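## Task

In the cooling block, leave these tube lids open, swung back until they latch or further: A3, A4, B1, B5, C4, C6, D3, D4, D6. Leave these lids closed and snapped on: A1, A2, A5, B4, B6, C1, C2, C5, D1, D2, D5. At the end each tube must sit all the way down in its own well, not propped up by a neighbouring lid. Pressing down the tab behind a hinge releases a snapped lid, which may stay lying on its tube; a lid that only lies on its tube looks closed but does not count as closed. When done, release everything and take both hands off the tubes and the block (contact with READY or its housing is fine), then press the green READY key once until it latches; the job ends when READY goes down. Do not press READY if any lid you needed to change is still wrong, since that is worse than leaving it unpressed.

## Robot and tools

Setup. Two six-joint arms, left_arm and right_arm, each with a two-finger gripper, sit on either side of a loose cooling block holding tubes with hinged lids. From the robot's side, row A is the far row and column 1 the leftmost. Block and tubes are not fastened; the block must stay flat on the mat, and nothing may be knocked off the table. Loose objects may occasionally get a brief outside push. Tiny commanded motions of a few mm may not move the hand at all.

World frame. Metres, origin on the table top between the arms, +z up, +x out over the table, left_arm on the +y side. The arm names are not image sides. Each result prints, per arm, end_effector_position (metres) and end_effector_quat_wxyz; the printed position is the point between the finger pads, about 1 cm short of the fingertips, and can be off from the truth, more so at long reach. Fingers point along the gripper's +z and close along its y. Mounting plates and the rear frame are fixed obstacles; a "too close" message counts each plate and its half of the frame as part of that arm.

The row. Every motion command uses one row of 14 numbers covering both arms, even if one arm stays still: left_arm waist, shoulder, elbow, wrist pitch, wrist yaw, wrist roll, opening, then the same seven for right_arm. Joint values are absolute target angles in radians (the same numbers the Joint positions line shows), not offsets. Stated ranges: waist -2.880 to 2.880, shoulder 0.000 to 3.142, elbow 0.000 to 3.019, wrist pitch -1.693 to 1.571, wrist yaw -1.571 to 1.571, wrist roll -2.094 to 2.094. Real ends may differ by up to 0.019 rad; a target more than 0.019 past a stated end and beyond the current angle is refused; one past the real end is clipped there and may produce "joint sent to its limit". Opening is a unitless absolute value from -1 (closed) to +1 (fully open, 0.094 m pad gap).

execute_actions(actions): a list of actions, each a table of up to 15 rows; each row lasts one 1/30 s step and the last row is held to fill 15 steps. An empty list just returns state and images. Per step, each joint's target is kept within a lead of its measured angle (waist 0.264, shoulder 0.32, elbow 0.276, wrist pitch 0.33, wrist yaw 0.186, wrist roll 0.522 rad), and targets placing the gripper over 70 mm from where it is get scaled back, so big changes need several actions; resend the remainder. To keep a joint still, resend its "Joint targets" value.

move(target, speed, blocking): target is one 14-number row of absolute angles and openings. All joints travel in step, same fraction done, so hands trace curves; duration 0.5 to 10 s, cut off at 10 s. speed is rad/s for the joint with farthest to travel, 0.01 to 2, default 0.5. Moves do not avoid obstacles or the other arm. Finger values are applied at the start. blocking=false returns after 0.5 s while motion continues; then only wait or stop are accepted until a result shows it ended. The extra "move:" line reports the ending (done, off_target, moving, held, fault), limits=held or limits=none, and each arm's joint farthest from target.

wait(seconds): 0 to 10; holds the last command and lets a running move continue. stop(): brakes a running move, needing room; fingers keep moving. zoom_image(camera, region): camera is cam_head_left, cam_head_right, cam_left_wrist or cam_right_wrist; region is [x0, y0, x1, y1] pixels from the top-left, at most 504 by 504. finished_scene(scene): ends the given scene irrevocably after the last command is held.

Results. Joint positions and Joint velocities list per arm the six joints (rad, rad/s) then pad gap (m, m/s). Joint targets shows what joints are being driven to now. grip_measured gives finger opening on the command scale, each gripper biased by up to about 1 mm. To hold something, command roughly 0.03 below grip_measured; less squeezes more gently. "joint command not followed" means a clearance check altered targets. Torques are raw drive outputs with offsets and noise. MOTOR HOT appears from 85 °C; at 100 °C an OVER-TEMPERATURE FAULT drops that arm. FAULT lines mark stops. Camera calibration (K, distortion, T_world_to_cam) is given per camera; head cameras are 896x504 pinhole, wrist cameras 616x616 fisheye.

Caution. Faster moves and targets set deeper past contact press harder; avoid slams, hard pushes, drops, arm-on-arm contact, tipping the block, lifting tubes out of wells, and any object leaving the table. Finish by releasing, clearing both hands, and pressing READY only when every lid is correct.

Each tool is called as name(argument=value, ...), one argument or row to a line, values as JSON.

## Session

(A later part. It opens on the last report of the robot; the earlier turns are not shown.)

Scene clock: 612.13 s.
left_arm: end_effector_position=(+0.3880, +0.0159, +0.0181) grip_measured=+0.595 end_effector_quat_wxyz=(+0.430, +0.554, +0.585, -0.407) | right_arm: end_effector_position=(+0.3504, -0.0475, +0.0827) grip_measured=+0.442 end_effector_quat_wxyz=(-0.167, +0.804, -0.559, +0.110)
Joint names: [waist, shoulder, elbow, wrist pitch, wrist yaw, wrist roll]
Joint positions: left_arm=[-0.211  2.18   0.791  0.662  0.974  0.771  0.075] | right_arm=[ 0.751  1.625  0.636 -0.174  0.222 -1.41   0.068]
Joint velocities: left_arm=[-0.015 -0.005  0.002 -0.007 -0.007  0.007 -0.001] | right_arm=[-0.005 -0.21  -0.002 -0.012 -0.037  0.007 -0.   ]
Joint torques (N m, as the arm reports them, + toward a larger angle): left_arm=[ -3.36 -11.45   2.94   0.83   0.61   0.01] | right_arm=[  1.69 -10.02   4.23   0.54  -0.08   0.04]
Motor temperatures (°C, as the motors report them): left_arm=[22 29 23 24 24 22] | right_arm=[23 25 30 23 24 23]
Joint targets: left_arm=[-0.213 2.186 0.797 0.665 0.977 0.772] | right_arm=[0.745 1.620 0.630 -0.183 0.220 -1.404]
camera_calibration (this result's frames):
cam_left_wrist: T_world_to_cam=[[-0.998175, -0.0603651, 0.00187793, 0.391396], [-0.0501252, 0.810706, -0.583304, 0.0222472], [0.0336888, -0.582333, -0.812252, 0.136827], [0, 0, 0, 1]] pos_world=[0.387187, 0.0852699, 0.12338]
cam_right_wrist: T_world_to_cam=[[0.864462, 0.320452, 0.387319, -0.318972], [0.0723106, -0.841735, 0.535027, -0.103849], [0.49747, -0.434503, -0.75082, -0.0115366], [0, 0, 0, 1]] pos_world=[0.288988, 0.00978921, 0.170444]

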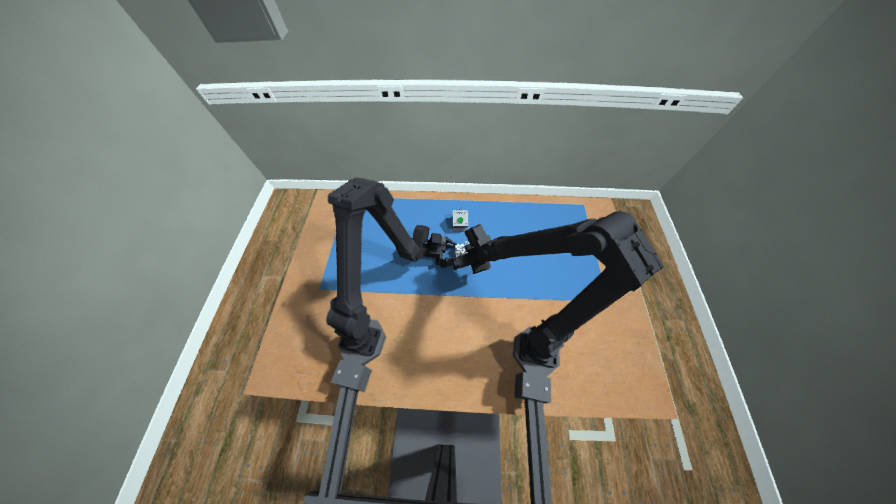

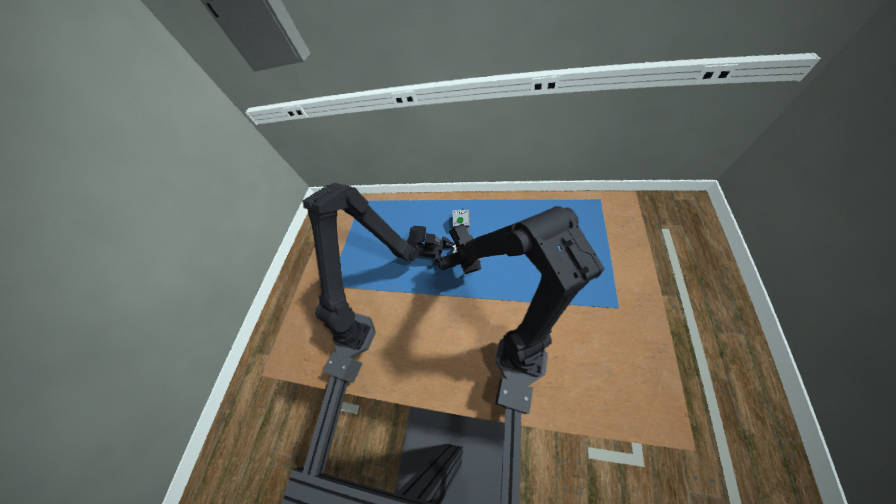

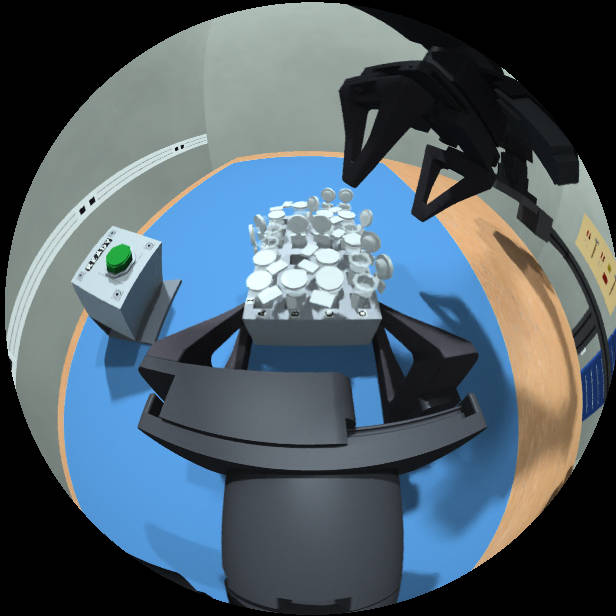

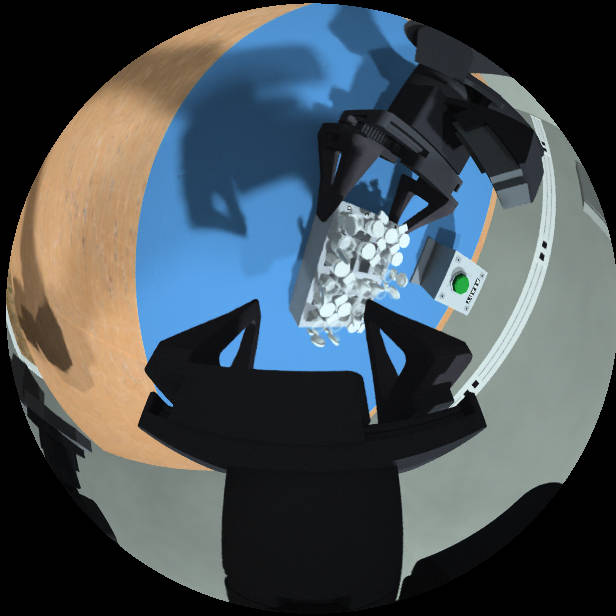

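move(
  target=[-0.213,2.186,0.797,0.665,0.977,0.772,0.58,0.798,1.66,0.738,-0.237,0.22,-1.76,-0.36],
  speed=0.5,
)

execute_actions(
  actions=[
    [[-0.213,2.186,0.797,0.665,0.977,0.772,0.58,0.798,1.668,0.738,-0.237,0.22,-1.76,-0.36],[-0.213,2.186,0.797,0.665,0.977,0.772,0.58,0.798,1.676,0.738,-0.237,0.22,-1.76,-0.36],[-0.213,2.186,0.797,0.665,0.977,0.772,0.58,0.798,1.684,0.738,-0.237,0.22,-1.76,-0.36],[-0.213,2.186,0.797,0.665,0.977,0.772,0.58,0.798,1.692,0.738,-0.237,0.22,-1.76,-0.36],[-0.213,2.186,0.797,0.665,0.977,0.772,0.58,0.798,1.70,0.738,-0.237,0.22,-1.76,-0.36],[-0.213,2.186,0.797,0.665,0.977,0.772,0.58,0.798,1.706,0.738,-0.237,0.22,-1.76,-0.36]],
  ],
)

zoom_image(
  camera="cam_right_wrist",
  region=[270, 230, 430, 390],
)

Scene clock: 643.07 s.
left_arm: end_effector_position=(+0.3880, +0.0159, +0.0181) grip_measured=+0.595 end_effector_quat_wxyz=(+0.430, +0.554, +0.585, -0.407) | right_arm: end_effector_position=(+0.3616, -0.0241, +0.0919) grip_measured=-0.358 end_effector_quat_wxyz=(-0.150, +0.894, -0.400, +0.135)
Joint names: [waist, shoulder, elbow, wrist pitch, wrist yaw, wrist roll]
Joint positions: left_arm=[-0.211  2.18   0.791  0.662  0.974  0.771  0.075] | right_arm=[ 0.784  1.647  0.701 -0.219  0.222 -1.751  0.03 ]
Joint velocities: left_arm=[ 0.005 -0.005 -0.017 -0.012 -0.022 -0.037  0.   ] | right_arm=[-0.005 -0.005 -0.007 -0.007  0.037  0.051  0.   ]
Joint torques (N m, as the arm reports them, + toward a larger angle): left_arm=[ -3.03 -11.53   2.99   0.83   0.61   0.01] | right_arm=[ 3.85 -9.73  7.65 -0.06 -0.1  -0.1 ]
Motor temperatures (°C, as the motors report them): left_arm=[22 29 23 24 24 22] | right_arm=[23 25 30 23 24 23]
Joint targets: left_arm=[-0.213 2.186 0.797 0.665 0.977 0.772] | right_arm=[0.798 1.660 0.738 -0.237 0.220 -1.760]
move: off_target (right_arm); limits=none; left_arm: farthest joint: the shoulder, 0.006 radians from its target (0.006 radians at the start); right_arm: farthest joint: the elbow, 0.037 radians from its target (0.103 radians at the start)
camera_calibration (this result's frames):
cam_left_wrist: T_world_to_cam=[[-0.998175, -0.0603651, 0.00187793, 0.391396], [-0.0501252, 0.810706, -0.583304, 0.0222472], [0.0336888, -0.582333, -0.812252, 0.136827], [0, 0, 0, 1]] pos_world=[0.387187, 0.0852699, 0.12338]
cam_right_wrist: T_world_to_cam=[[0.675998, 0.63712, 0.370277, -0.262365], [0.310324, -0.701877, 0.641146, -0.182367], [0.668375, -0.318508, -0.672181, -0.0662729], [0, 0, 0, 1]] pos_world=[0.278246, 0.018051, 0.169524]

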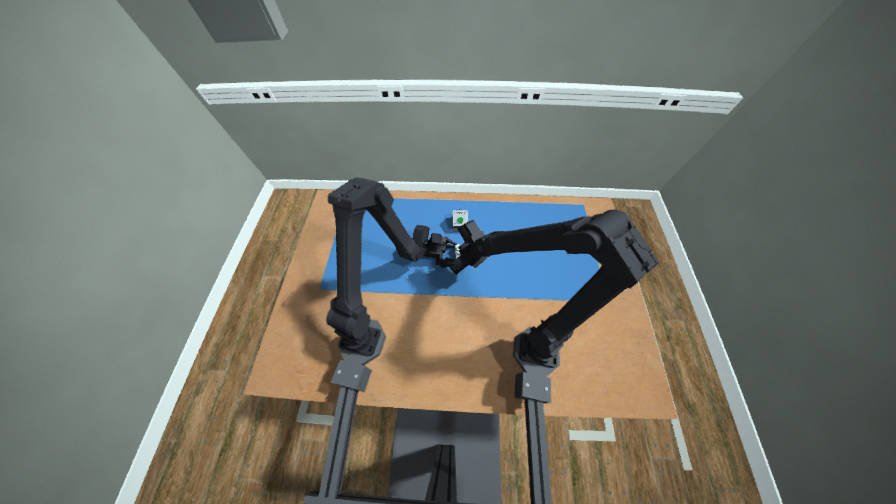

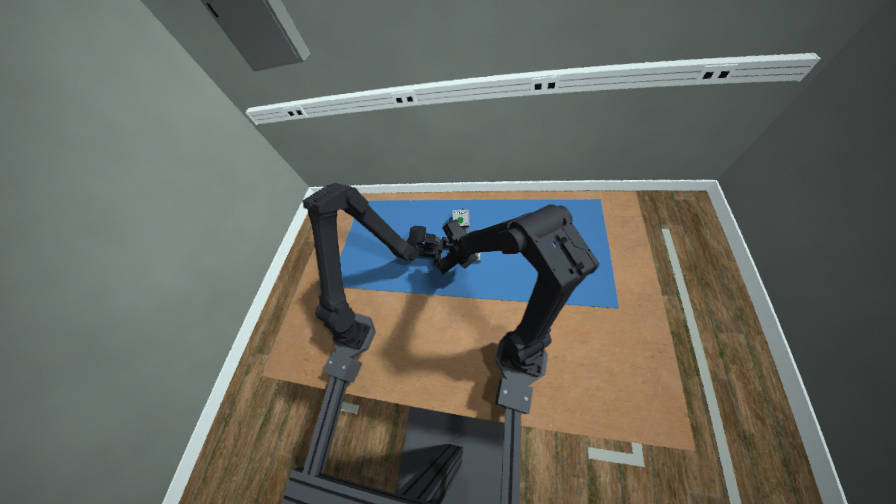

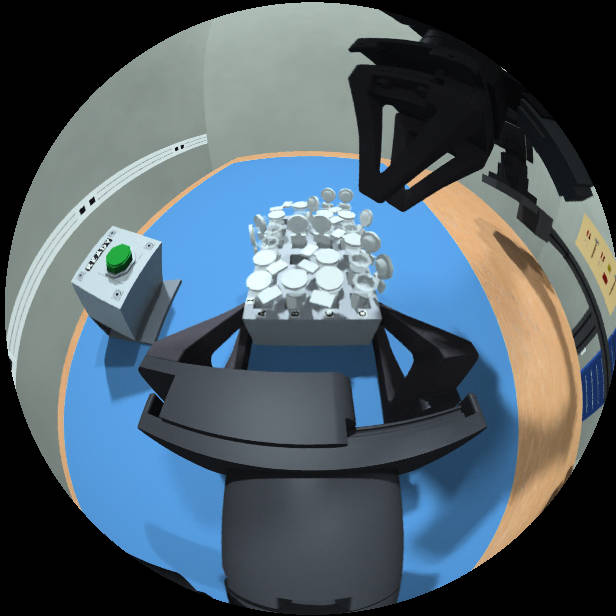

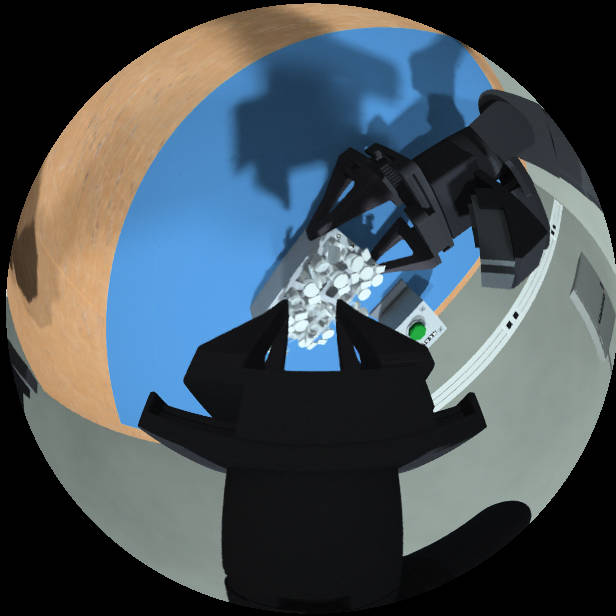

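Scene clock: 643.57 s.
left_arm: end_effector_position=(+0.3880, +0.0159, +0.0181) grip_measured=+0.595 end_effector_quat_wxyz=(+0.430, +0.554, +0.585, -0.407) | right_arm: end_effector_position=(+0.3520, -0.0267, +0.0694) grip_measured=-0.358 end_effector_quat_wxyz=(-0.127, +0.901, -0.397, +0.121)
Joint names: [waist, shoulder, elbow, wrist pitch, wrist yaw, wrist roll]
Joint positions: left_arm=[-0.211  2.18   0.791  0.662  0.974  0.771  0.075] | right_arm=[ 0.784  1.702  0.701 -0.219  0.222 -1.751  0.03 ]
Joint velocities: left_arm=[-0.005 -0.015 -0.017 -0.007 -0.095  0.007 -0.001] | right_arm=[-0.005  0.024 -0.007 -0.017 -0.037 -0.095  0.001]
Joint torques (N m, as the arm reports them, + toward a larger angle): left_arm=[ -3.29 -11.47   2.9    0.83   0.61   0.01] | right_arm=[  3.23 -10.82   6.86  -0.04  -0.12  -0.06]
Motor temperatures (°C, as the motors report them): left_arm=[22 29 23 24 24 22] | right_arm=[23 25 30 23 24 23]
Joint targets: left_arm=[-0.213 2.186 0.797 0.665 0.977 0.772] | right_arm=[0.798 1.706 0.738 -0.237 0.220 -1.760]
camera_calibration (this result's frames):
cam_left_wrist: T_world_to_cam=[[-0.998175, -0.0603651, 0.00187793, 0.391396], [-0.0501252, 0.810706, -0.583304, 0.0222472], [0.0336888, -0.582333, -0.812252, 0.136827], [0, 0, 0, 1]] pos_world=[0.387187, 0.0852699, 0.12338]
cam_right_wrist: T_world_to_cam=[[0.685644, 0.654139, 0.319366, -0.245315], [0.344887, -0.678277, 0.64884, -0.178907], [0.64105, -0.334728, -0.690661, -0.0654092], [0, 0, 0, 1]] pos_world=[0.271832, 0.0172274, 0.149251]

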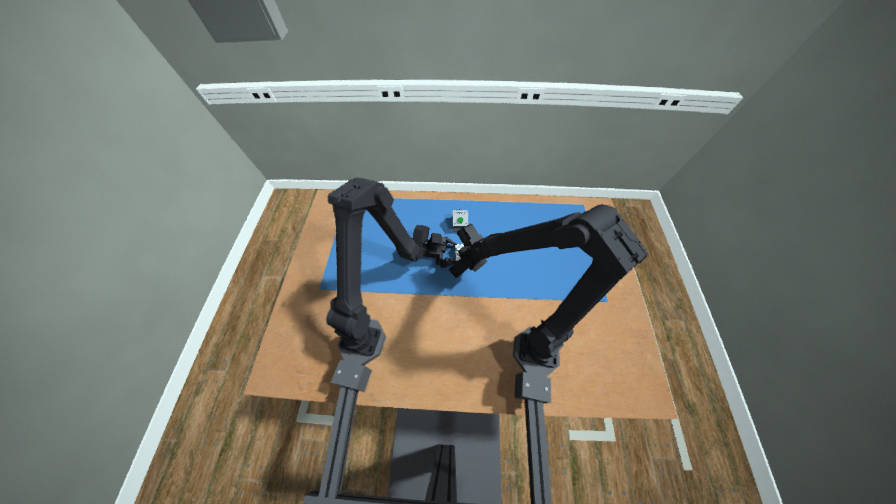

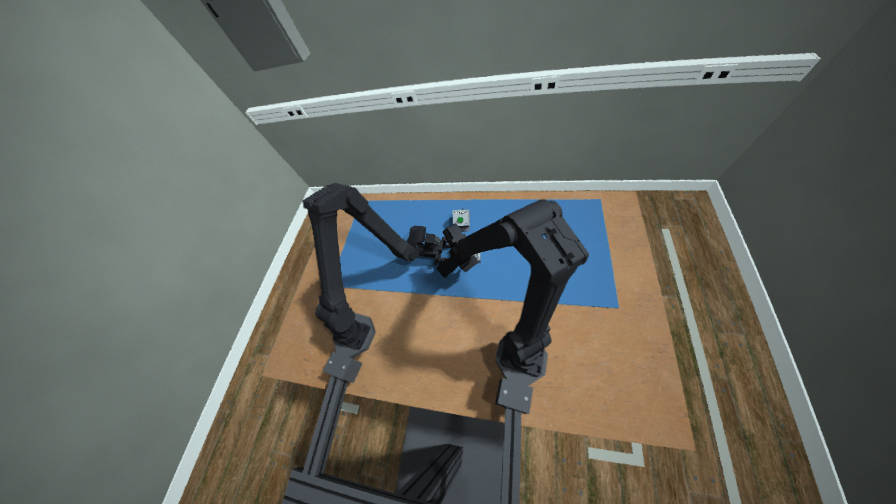

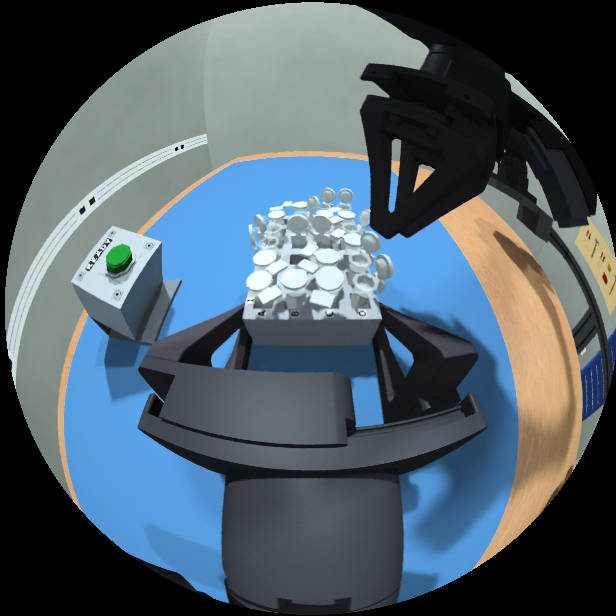

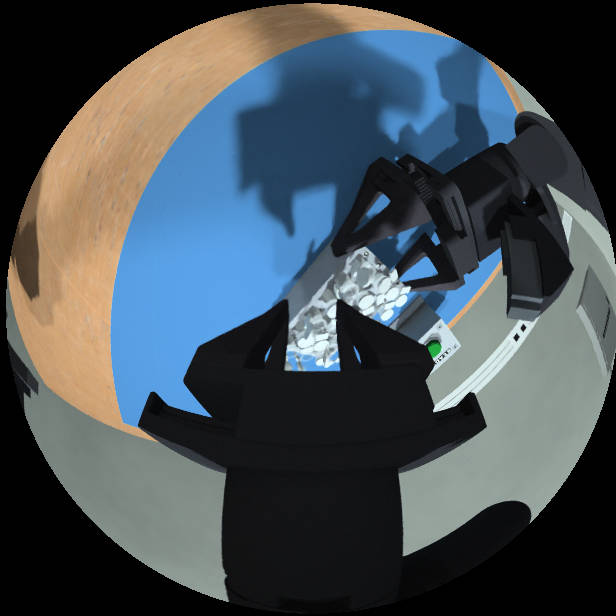

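Region (270, 230, 430, 390) of cam_right_wrist's 616x616 image, scaled by 3.150, with more detail than that image has.

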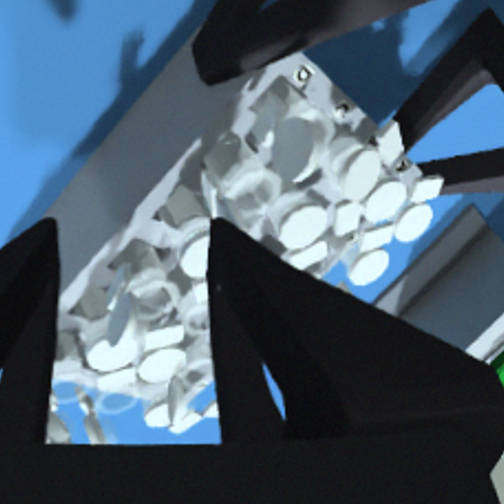

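execute_actions(
  actions=[
    [[-0.213,2.186,0.797,0.665,0.977,0.772,0.58,0.798,1.706,0.738,-0.237,0.22,-1.76,-0.45],[-0.213,2.186,0.797,0.665,0.977,0.772,0.58,0.798,1.706,0.738,-0.237,0.22,-1.76,-0.5],[-0.213,2.186,0.797,0.665,0.977,0.772,0.58,0.798,1.706,0.738,-0.237,0.22,-1.76,-0.5],[-0.213,2.186,0.797,0.665,0.977,0.772,0.58,0.798,1.712,0.738,-0.237,0.22,-1.76,-0.5],[-0.213,2.186,0.797,0.665,0.977,0.772,0.58,0.798,1.718,0.738,-0.237,0.22,-1.76,-0.5],[-0.213,2.186,0.797,0.665,0.977,0.772,0.58,0.798,1.724,0.738,-0.237,0.22,-1.76,-0.5]],
  ],
)

zoom_image(
  camera="cam_right_wrist",
  region=[290, 250, 410, 370],
)

zoom_image(
  camera="cam_left_wrist",
  region=[300, 190, 420, 310],
)

Scene clock: 653.37 s.
left_arm: end_effector_position=(+0.3880, +0.0159, +0.0181) grip_measured=+0.595 end_effector_quat_wxyz=(+0.430, +0.554, +0.585, -0.407) | right_arm: end_effector_position=(+0.3502, -0.0273, +0.0654) grip_measured=-0.498 end_effector_quat_wxyz=(-0.123, +0.902, -0.397, +0.119)
Joint names: [waist, shoulder, elbow, wrist pitch, wrist yaw, wrist roll]
Joint positions: left_arm=[-0.211  2.18   0.791  0.662  0.974  0.771  0.075] | right_arm=[ 0.784  1.712  0.701 -0.219  0.222 -1.751  0.024]
Joint velocities: left_arm=[-0.005 -0.015  0.002  0.002 -0.007 -0.066 -0.   ] | right_arm=[ 0.005  0.005 -0.007  0.017 -0.007  0.037 -0.   ]
Joint torques (N m, as the arm reports them, + toward a larger angle): left_arm=[ -3.16 -11.39   2.98   0.84   0.62   0.01] | right_arm=[  3.76 -10.3    7.08   0.07  -0.09  -0.1 ]
Motor temperatures (°C, as the motors report them): left_arm=[22 29 23 24 24 22] | right_arm=[23 25 31 23 24 23]
Joint targets: left_arm=[-0.213 2.186 0.797 0.665 0.977 0.772] | right_arm=[0.798 1.724 0.738 -0.237 0.220 -1.760]
camera_calibration (this result's frames):
cam_left_wrist: T_world_to_cam=[[-0.998175, -0.0603651, 0.00187793, 0.391396], [-0.0501252, 0.810706, -0.583304, 0.0222472], [0.0336888, -0.582333, -0.812252, 0.136827], [0, 0, 0, 1]] pos_world=[0.387187, 0.0852699, 0.12338]
cam_right_wrist: T_world_to_cam=[[0.687164, 0.656974, 0.310146, -0.242267], [0.35106, -0.674027, 0.649958, -0.178206], [0.636052, -0.337748, -0.693804, -0.065299], [0, 0, 0, 1]] pos_world=[0.270572, 0.0169932, 0.14566]

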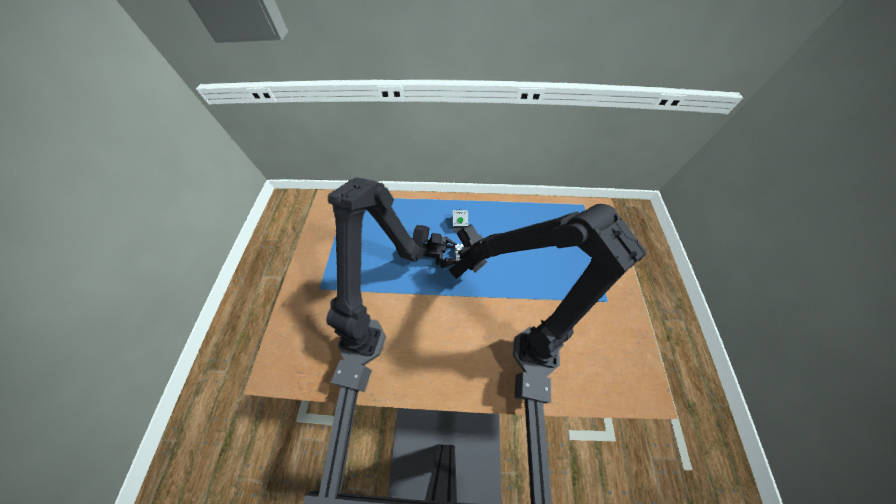

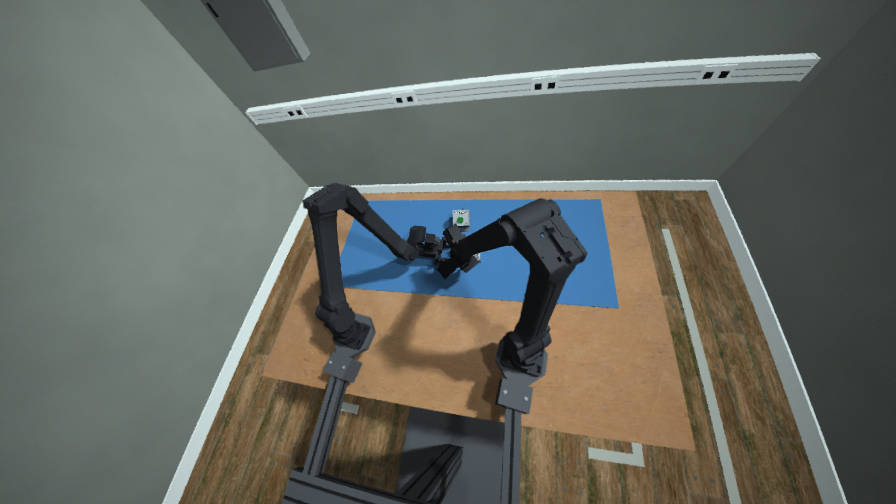

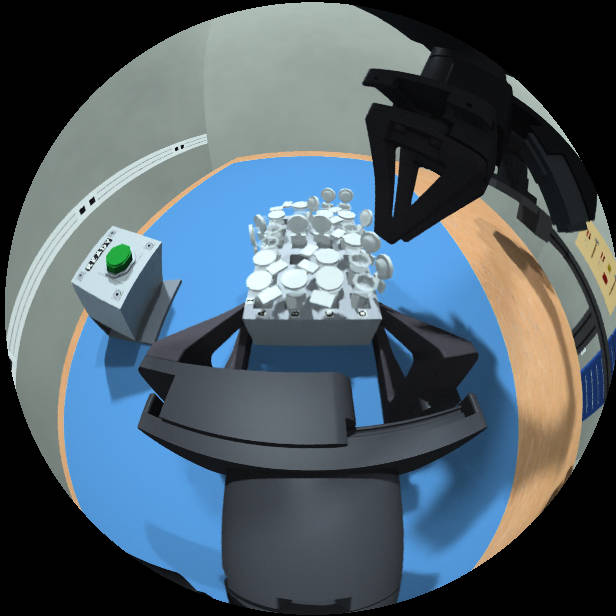

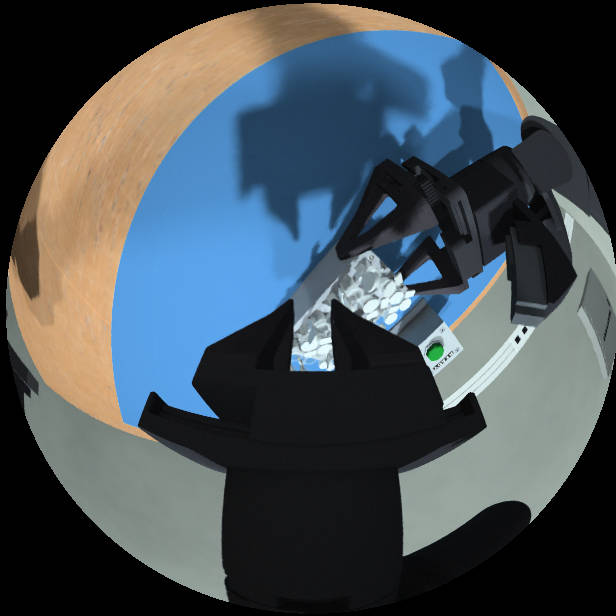

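Region (290, 250, 410, 370) of cam_right_wrist's 616x616 image, scaled by 4.200, with more detail than that image has.

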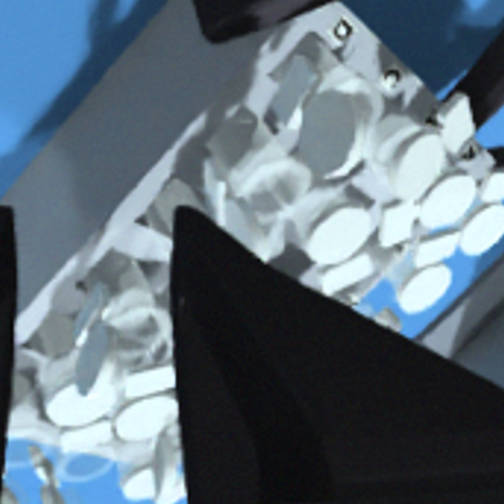

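Region (300, 190, 420, 310) of cam_left_wrist's 616x616 image, scaled by 4.200, with more detail than that image has.

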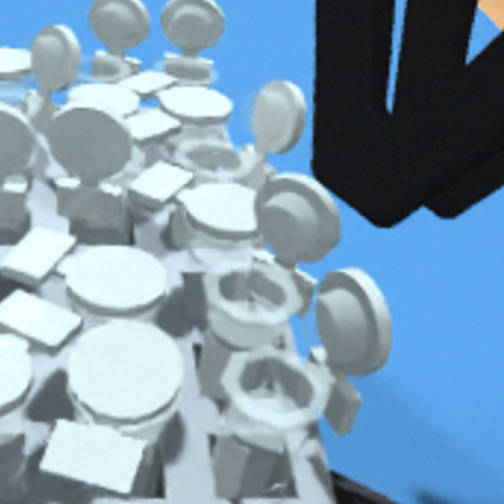

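execute_actions(
  actions=[
    [[-0.213,2.186,0.797,0.665,0.977,0.772,0.58,0.798,1.724,0.738,-0.237,0.22,-1.76,-0.45],[-0.213,2.186,0.797,0.665,0.977,0.772,0.58,0.798,1.725,0.738,-0.237,0.22,-1.76,-0.40],[-0.213,2.186,0.797,0.665,0.977,0.772,0.58,0.798,1.726,0.738,-0.237,0.22,-1.76,-0.35],[-0.213,2.186,0.797,0.665,0.977,0.772,0.58,0.798,1.727,0.738,-0.237,0.22,-1.76,-0.30],[-0.213,2.186,0.797,0.665,0.977,0.772,0.58,0.798,1.728,0.738,-0.237,0.22,-1.76,-0.26],[-0.213,2.186,0.797,0.665,0.977,0.772,0.58,0.798,1.729,0.738,-0.237,0.22,-1.76,-0.22],[-0.213,2.186,0.797,0.665,0.977,0.772,0.58,0.798,1.730,0.738,-0.237,0.22,-1.76,-0.18],[-0.213,2.186,0.797,0.665,0.977,0.772,0.58,0.798,1.731,0.738,-0.237,0.22,-1.76,-0.14],[-0.213,2.186,0.797,0.665,0.977,0.772,0.58,0.798,1.732,0.738,-0.237,0.22,-1.76,-0.10],[-0.213,2.186,0.797,0.665,0.977,0.772,0.58,0.798,1.733,0.738,-0.237,0.22,-1.76,-0.06],[-0.213,2.186,0.797,0.665,0.977,0.772,0.58,0.798,1.734,0.738,-0.237,0.22,-1.76,-0.02],[-0.213,2.186,0.797,0.665,0.977,0.772,0.58,0.798,1.735,0.738,-0.237,0.22,-1.76,0.02],[-0.213,2.186,0.797,0.665,0.977,0.772,0.58,0.798,1.736,0.738,-0.237,0.22,-1.76,0.06],[-0.213,2.186,0.797,0.665,0.977,0.772,0.58,0.798,1.737,0.738,-0.237,0.22,-1.76,0.10],[-0.213,2.186,0.797,0.665,0.977,0.772,0.58,0.798,1.738,0.738,-0.237,0.22,-1.76,0.14]],
    [[-0.213,2.186,0.797,0.665,0.977,0.772,0.58,0.798,1.739,0.738,-0.237,0.22,-1.76,0.18],[-0.213,2.186,0.797,0.665,0.977,0.772,0.58,0.798,1.740,0.738,-0.237,0.22,-1.76,0.22],[-0.213,2.186,0.797,0.665,0.977,0.772,0.58,0.798,1.741,0.738,-0.237,0.22,-1.76,0.26]],
  ],
)

zoom_image(
  camera="cam_left_wrist",
  region=[300, 190, 420, 310],
)

zoom_image(
  camera="cam_right_wrist",
  region=[310, 250, 430, 370],
)

Scene clock: 668.03 s.
left_arm: end_effector_position=(+0.3880, +0.0159, +0.0181) grip_measured=+0.595 end_effector_quat_wxyz=(+0.430, +0.554, +0.585, -0.407) | right_arm: end_effector_position=(+0.3458, -0.0292, +0.0586) grip_measured=+0.258 end_effector_quat_wxyz=(-0.113, +0.905, -0.395, +0.112)
Joint names: [waist, shoulder, elbow, wrist pitch, wrist yaw, wrist roll]
Joint positions: left_arm=[-0.211  2.18   0.791  0.662  0.974  0.771  0.075] | right_arm=[ 0.784  1.728  0.702 -0.229  0.222 -1.752  0.059]
Joint velocities: left_arm=[-0.005  0.005 -0.022  0.002 -0.037  0.037 -0.001] | right_arm=[-0.015 -0.005 -0.002 -0.007  0.037  0.037  0.   ]
Joint torques (N m, as the arm reports them, + toward a larger angle): left_arm=[ -3.46 -11.22   2.85   0.85   0.61  -0.01] | right_arm=[  2.81 -10.3    6.57   0.51  -0.09  -0.1 ]
Motor temperatures (°C, as the motors report them): left_arm=[22 29 23 24 24 22] | right_arm=[23 25 32 23 24 23]
Joint targets: left_arm=[-0.213 2.186 0.797 0.665 0.977 0.772] | right_arm=[0.798 1.741 0.738 -0.237 0.220 -1.760]
camera_calibration (this result's frames):
cam_left_wrist: T_world_to_cam=[[-0.998175, -0.0603651, 0.00187793, 0.391396], [-0.0501252, 0.810706, -0.583304, 0.0222472], [0.0336888, -0.582333, -0.812252, 0.136827], [0, 0, 0, 1]] pos_world=[0.387187, 0.0852699, 0.12338]
cam_right_wrist: T_world_to_cam=[[0.690371, 0.664121, 0.286933, -0.235437], [0.366712, -0.663128, 0.652521, -0.178751], [0.623626, -0.34526, -0.701345, -0.0633552], [0, 0, 0, 1]] pos_world=[0.267599, 0.0159499, 0.13976]

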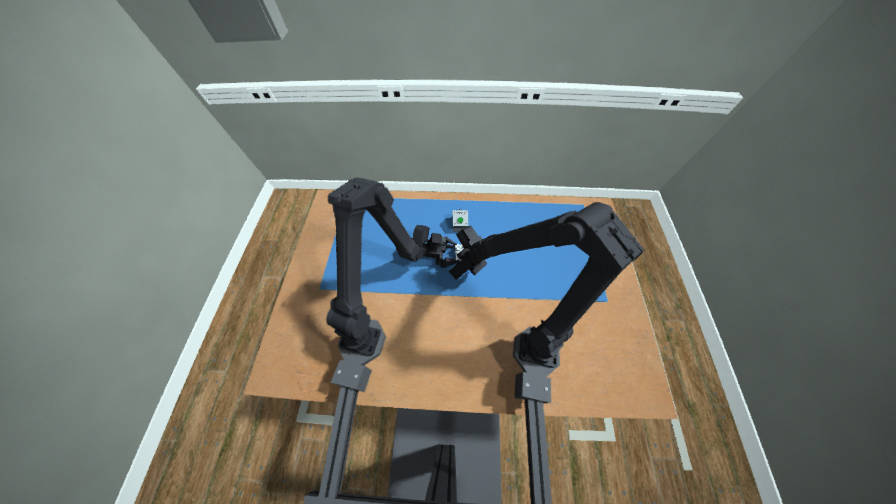

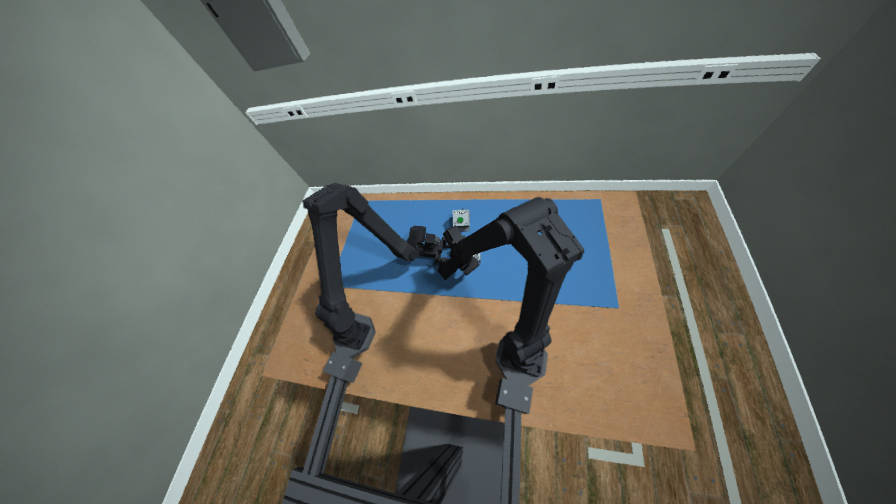

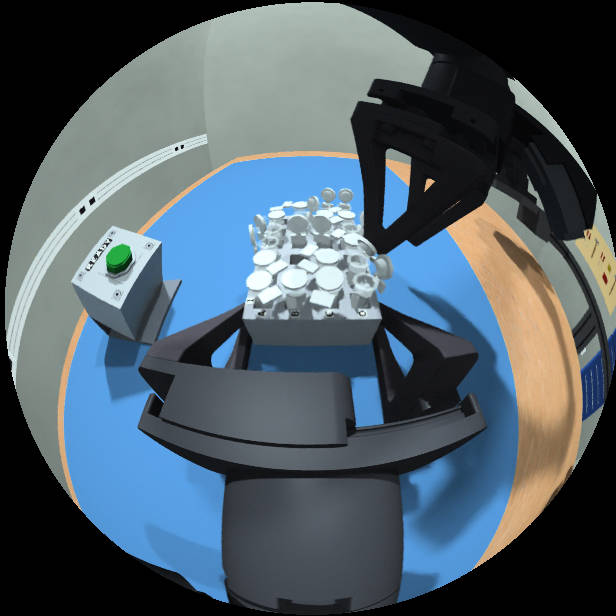

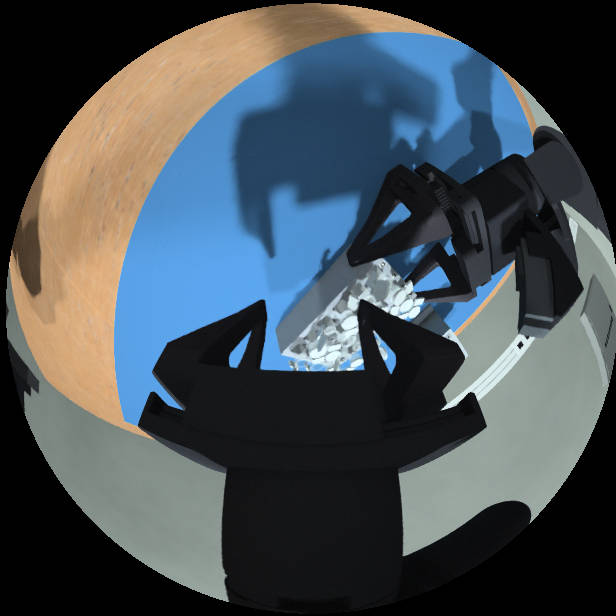

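Region (300, 190, 420, 310) of cam_left_wrist's 616x616 image, scaled by 4.200, with more detail than that image has.

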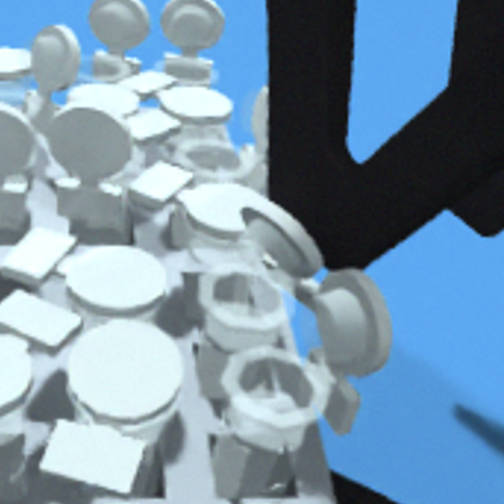

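Region (310, 250, 430, 370) of cam_right_wrist's 616x616 image, scaled by 4.200, with more detail than that image has.

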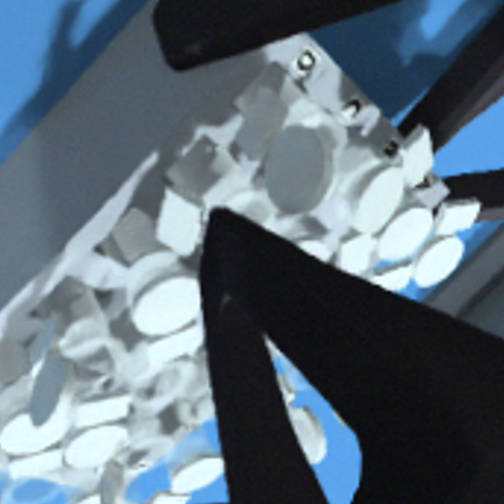

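execute_actions(
  actions=[
    [[-0.213,2.186,0.797,0.665,0.977,0.772,0.58,0.798,1.741,0.738,-0.225,0.22,-1.74,0.30],[-0.213,2.186,0.797,0.665,0.977,0.772,0.58,0.798,1.742,0.738,-0.225,0.22,-1.73,0.34],[-0.213,2.186,0.797,0.665,0.977,0.772,0.58,0.798,1.743,0.738,-0.225,0.22,-1.72,0.38],[-0.213,2.186,0.797,0.665,0.977,0.772,0.58,0.798,1.744,0.738,-0.225,0.22,-1.71,0.42],[-0.213,2.186,0.797,0.665,0.977,0.772,0.58,0.798,1.745,0.738,-0.225,0.22,-1.70,0.46],[-0.213,2.186,0.797,0.665,0.977,0.772,0.58,0.798,1.746,0.738,-0.225,0.22,-1.69,0.50],[-0.213,2.186,0.797,0.665,0.977,0.772,0.58,0.798,1.747,0.738,-0.225,0.22,-1.68,0.54],[-0.213,2.186,0.797,0.665,0.977,0.772,0.58,0.798,1.748,0.738,-0.225,0.22,-1.68,0.58],[-0.213,2.186,0.797,0.665,0.977,0.772,0.58,0.798,1.749,0.738,-0.225,0.22,-1.68,0.62],[-0.213,2.186,0.797,0.665,0.977,0.772,0.58,0.798,1.750,0.738,-0.225,0.22,-1.68,0.66],[-0.213,2.186,0.797,0.665,0.977,0.772,0.58,0.798,1.752,0.738,-0.225,0.22,-1.68,0.70],[-0.213,2.186,0.797,0.665,0.977,0.772,0.58,0.798,1.754,0.738,-0.225,0.22,-1.68,0.74]],
  ],
)

zoom_image(
  camera="cam_left_wrist",
  region=[300, 190, 420, 310],
)

zoom_image(
  camera="cam_right_wrist",
  region=[330, 250, 450, 370],
)

Scene clock: 682.13 s.
left_arm: end_effector_position=(+0.3880, +0.0159, +0.0181) grip_measured=+0.595 end_effector_quat_wxyz=(+0.430, +0.554, +0.585, -0.407) | right_arm: end_effector_position=(+0.3442, -0.0297, +0.0550) grip_measured=+0.738 end_effector_quat_wxyz=(-0.112, +0.894, -0.421, +0.107)
Joint names: [waist, shoulder, elbow, wrist pitch, wrist yaw, wrist roll]
Joint positions: left_arm=[-0.211  2.18   0.791  0.662  0.974  0.771  0.075] | right_arm=[ 0.784  1.738  0.703 -0.229  0.222 -1.694  0.082]
Joint velocities: left_arm=[-0.005  0.005  0.017 -0.007 -0.051 -0.051  0.   ] | right_arm=[-0.015  0.005  0.007 -0.007 -0.037  0.081  0.   ]
Joint torques (N m, as the arm reports them, + toward a larger angle): left_arm=[ -3.25 -11.56   2.98   0.83   0.63   0.01] | right_arm=[  3.49 -11.05   6.42   0.7   -0.08   0.07]
Motor temperatures (°C, as the motors report them): left_arm=[22 29 23 24 24 22] | right_arm=[23 25 32 23 24 23]
Joint targets: left_arm=[-0.213 2.186 0.797 0.665 0.977 0.772] | right_arm=[0.798 1.754 0.738 -0.225 0.220 -1.680]
camera_calibration (this result's frames):
cam_left_wrist: T_world_to_cam=[[-0.998175, -0.0603651, 0.00187793, 0.391396], [-0.0501252, 0.810706, -0.583304, 0.0222472], [0.0336888, -0.582333, -0.812252, 0.136827], [0, 0, 0, 1]] pos_world=[0.387187, 0.0852699, 0.12338]
cam_right_wrist: T_world_to_cam=[[0.728923, 0.622699, 0.284461, -0.24727], [0.339315, -0.689507, 0.639879, -0.166754], [0.59459, -0.3699, -0.713888, -0.0551126], [0, 0, 0, 1]] pos_world=[0.269593, 0.0186105, 0.137697]

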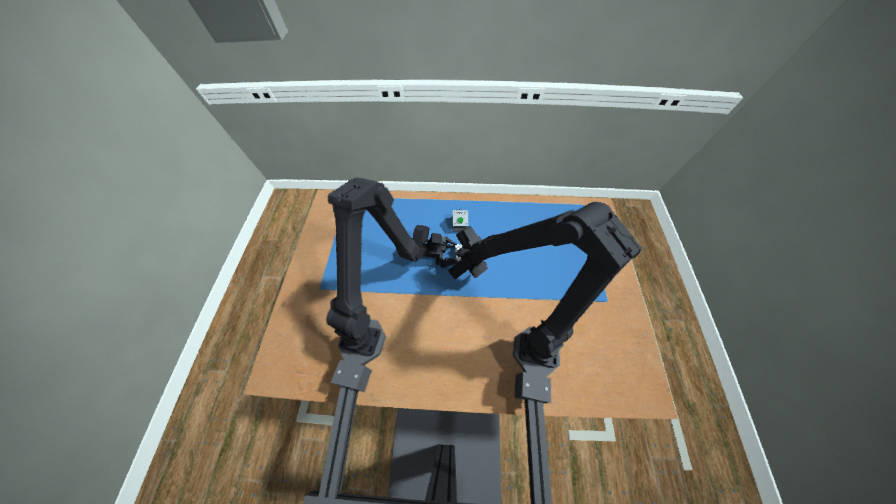

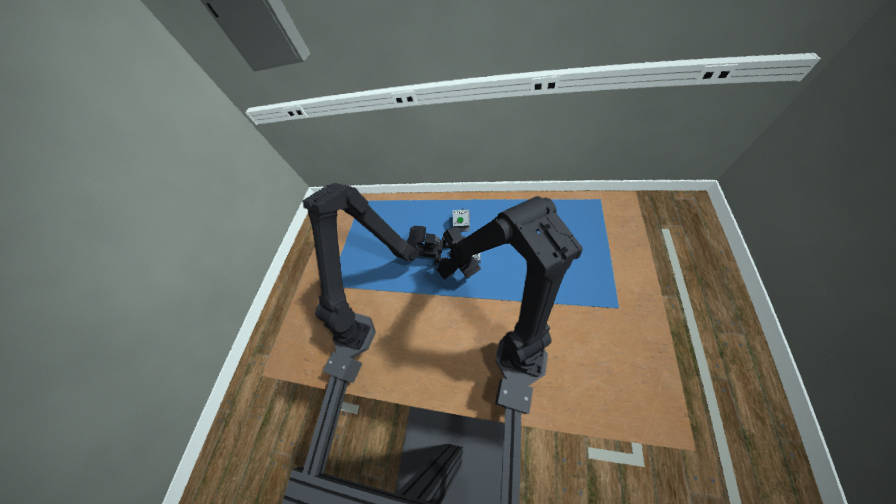

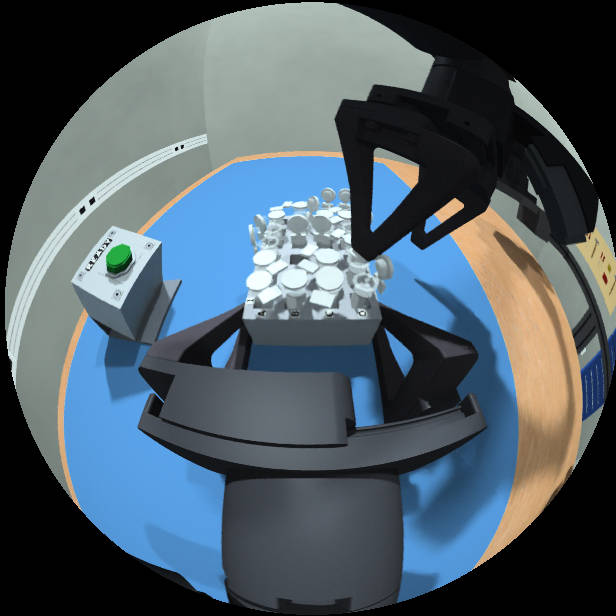

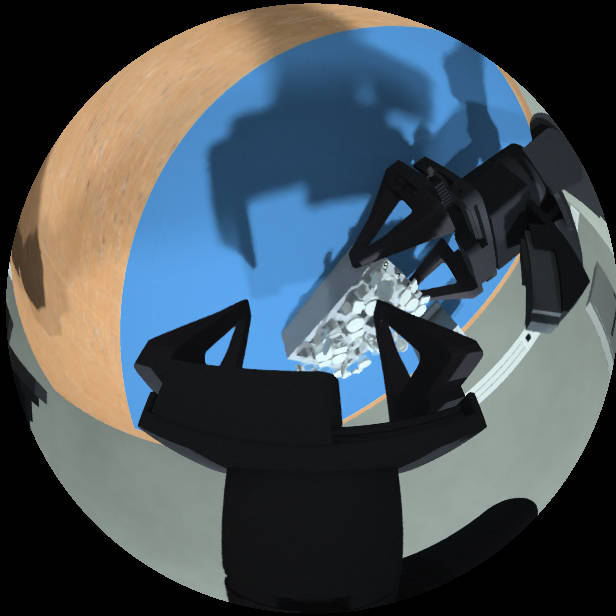

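Region (300, 190, 420, 310) of cam_left_wrist's 616x616 image, scaled by 4.200, with more detail than that image has.

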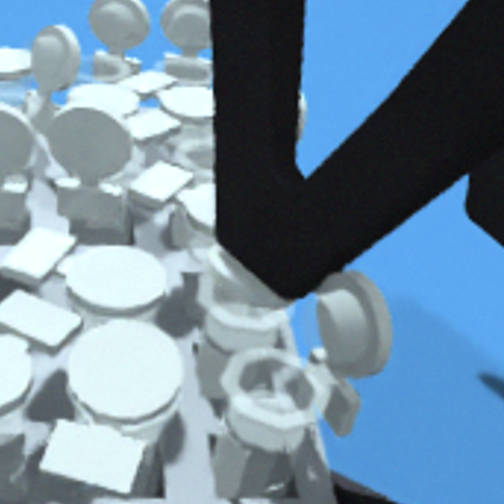

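Region (330, 250, 450, 370) of cam_right_wrist's 616x616 image, scaled by 4.200, with more detail than that image has.

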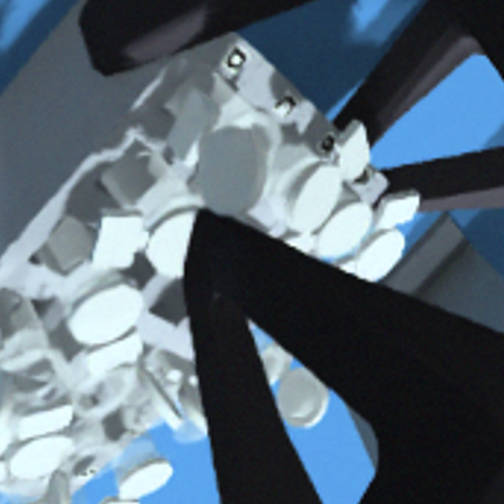

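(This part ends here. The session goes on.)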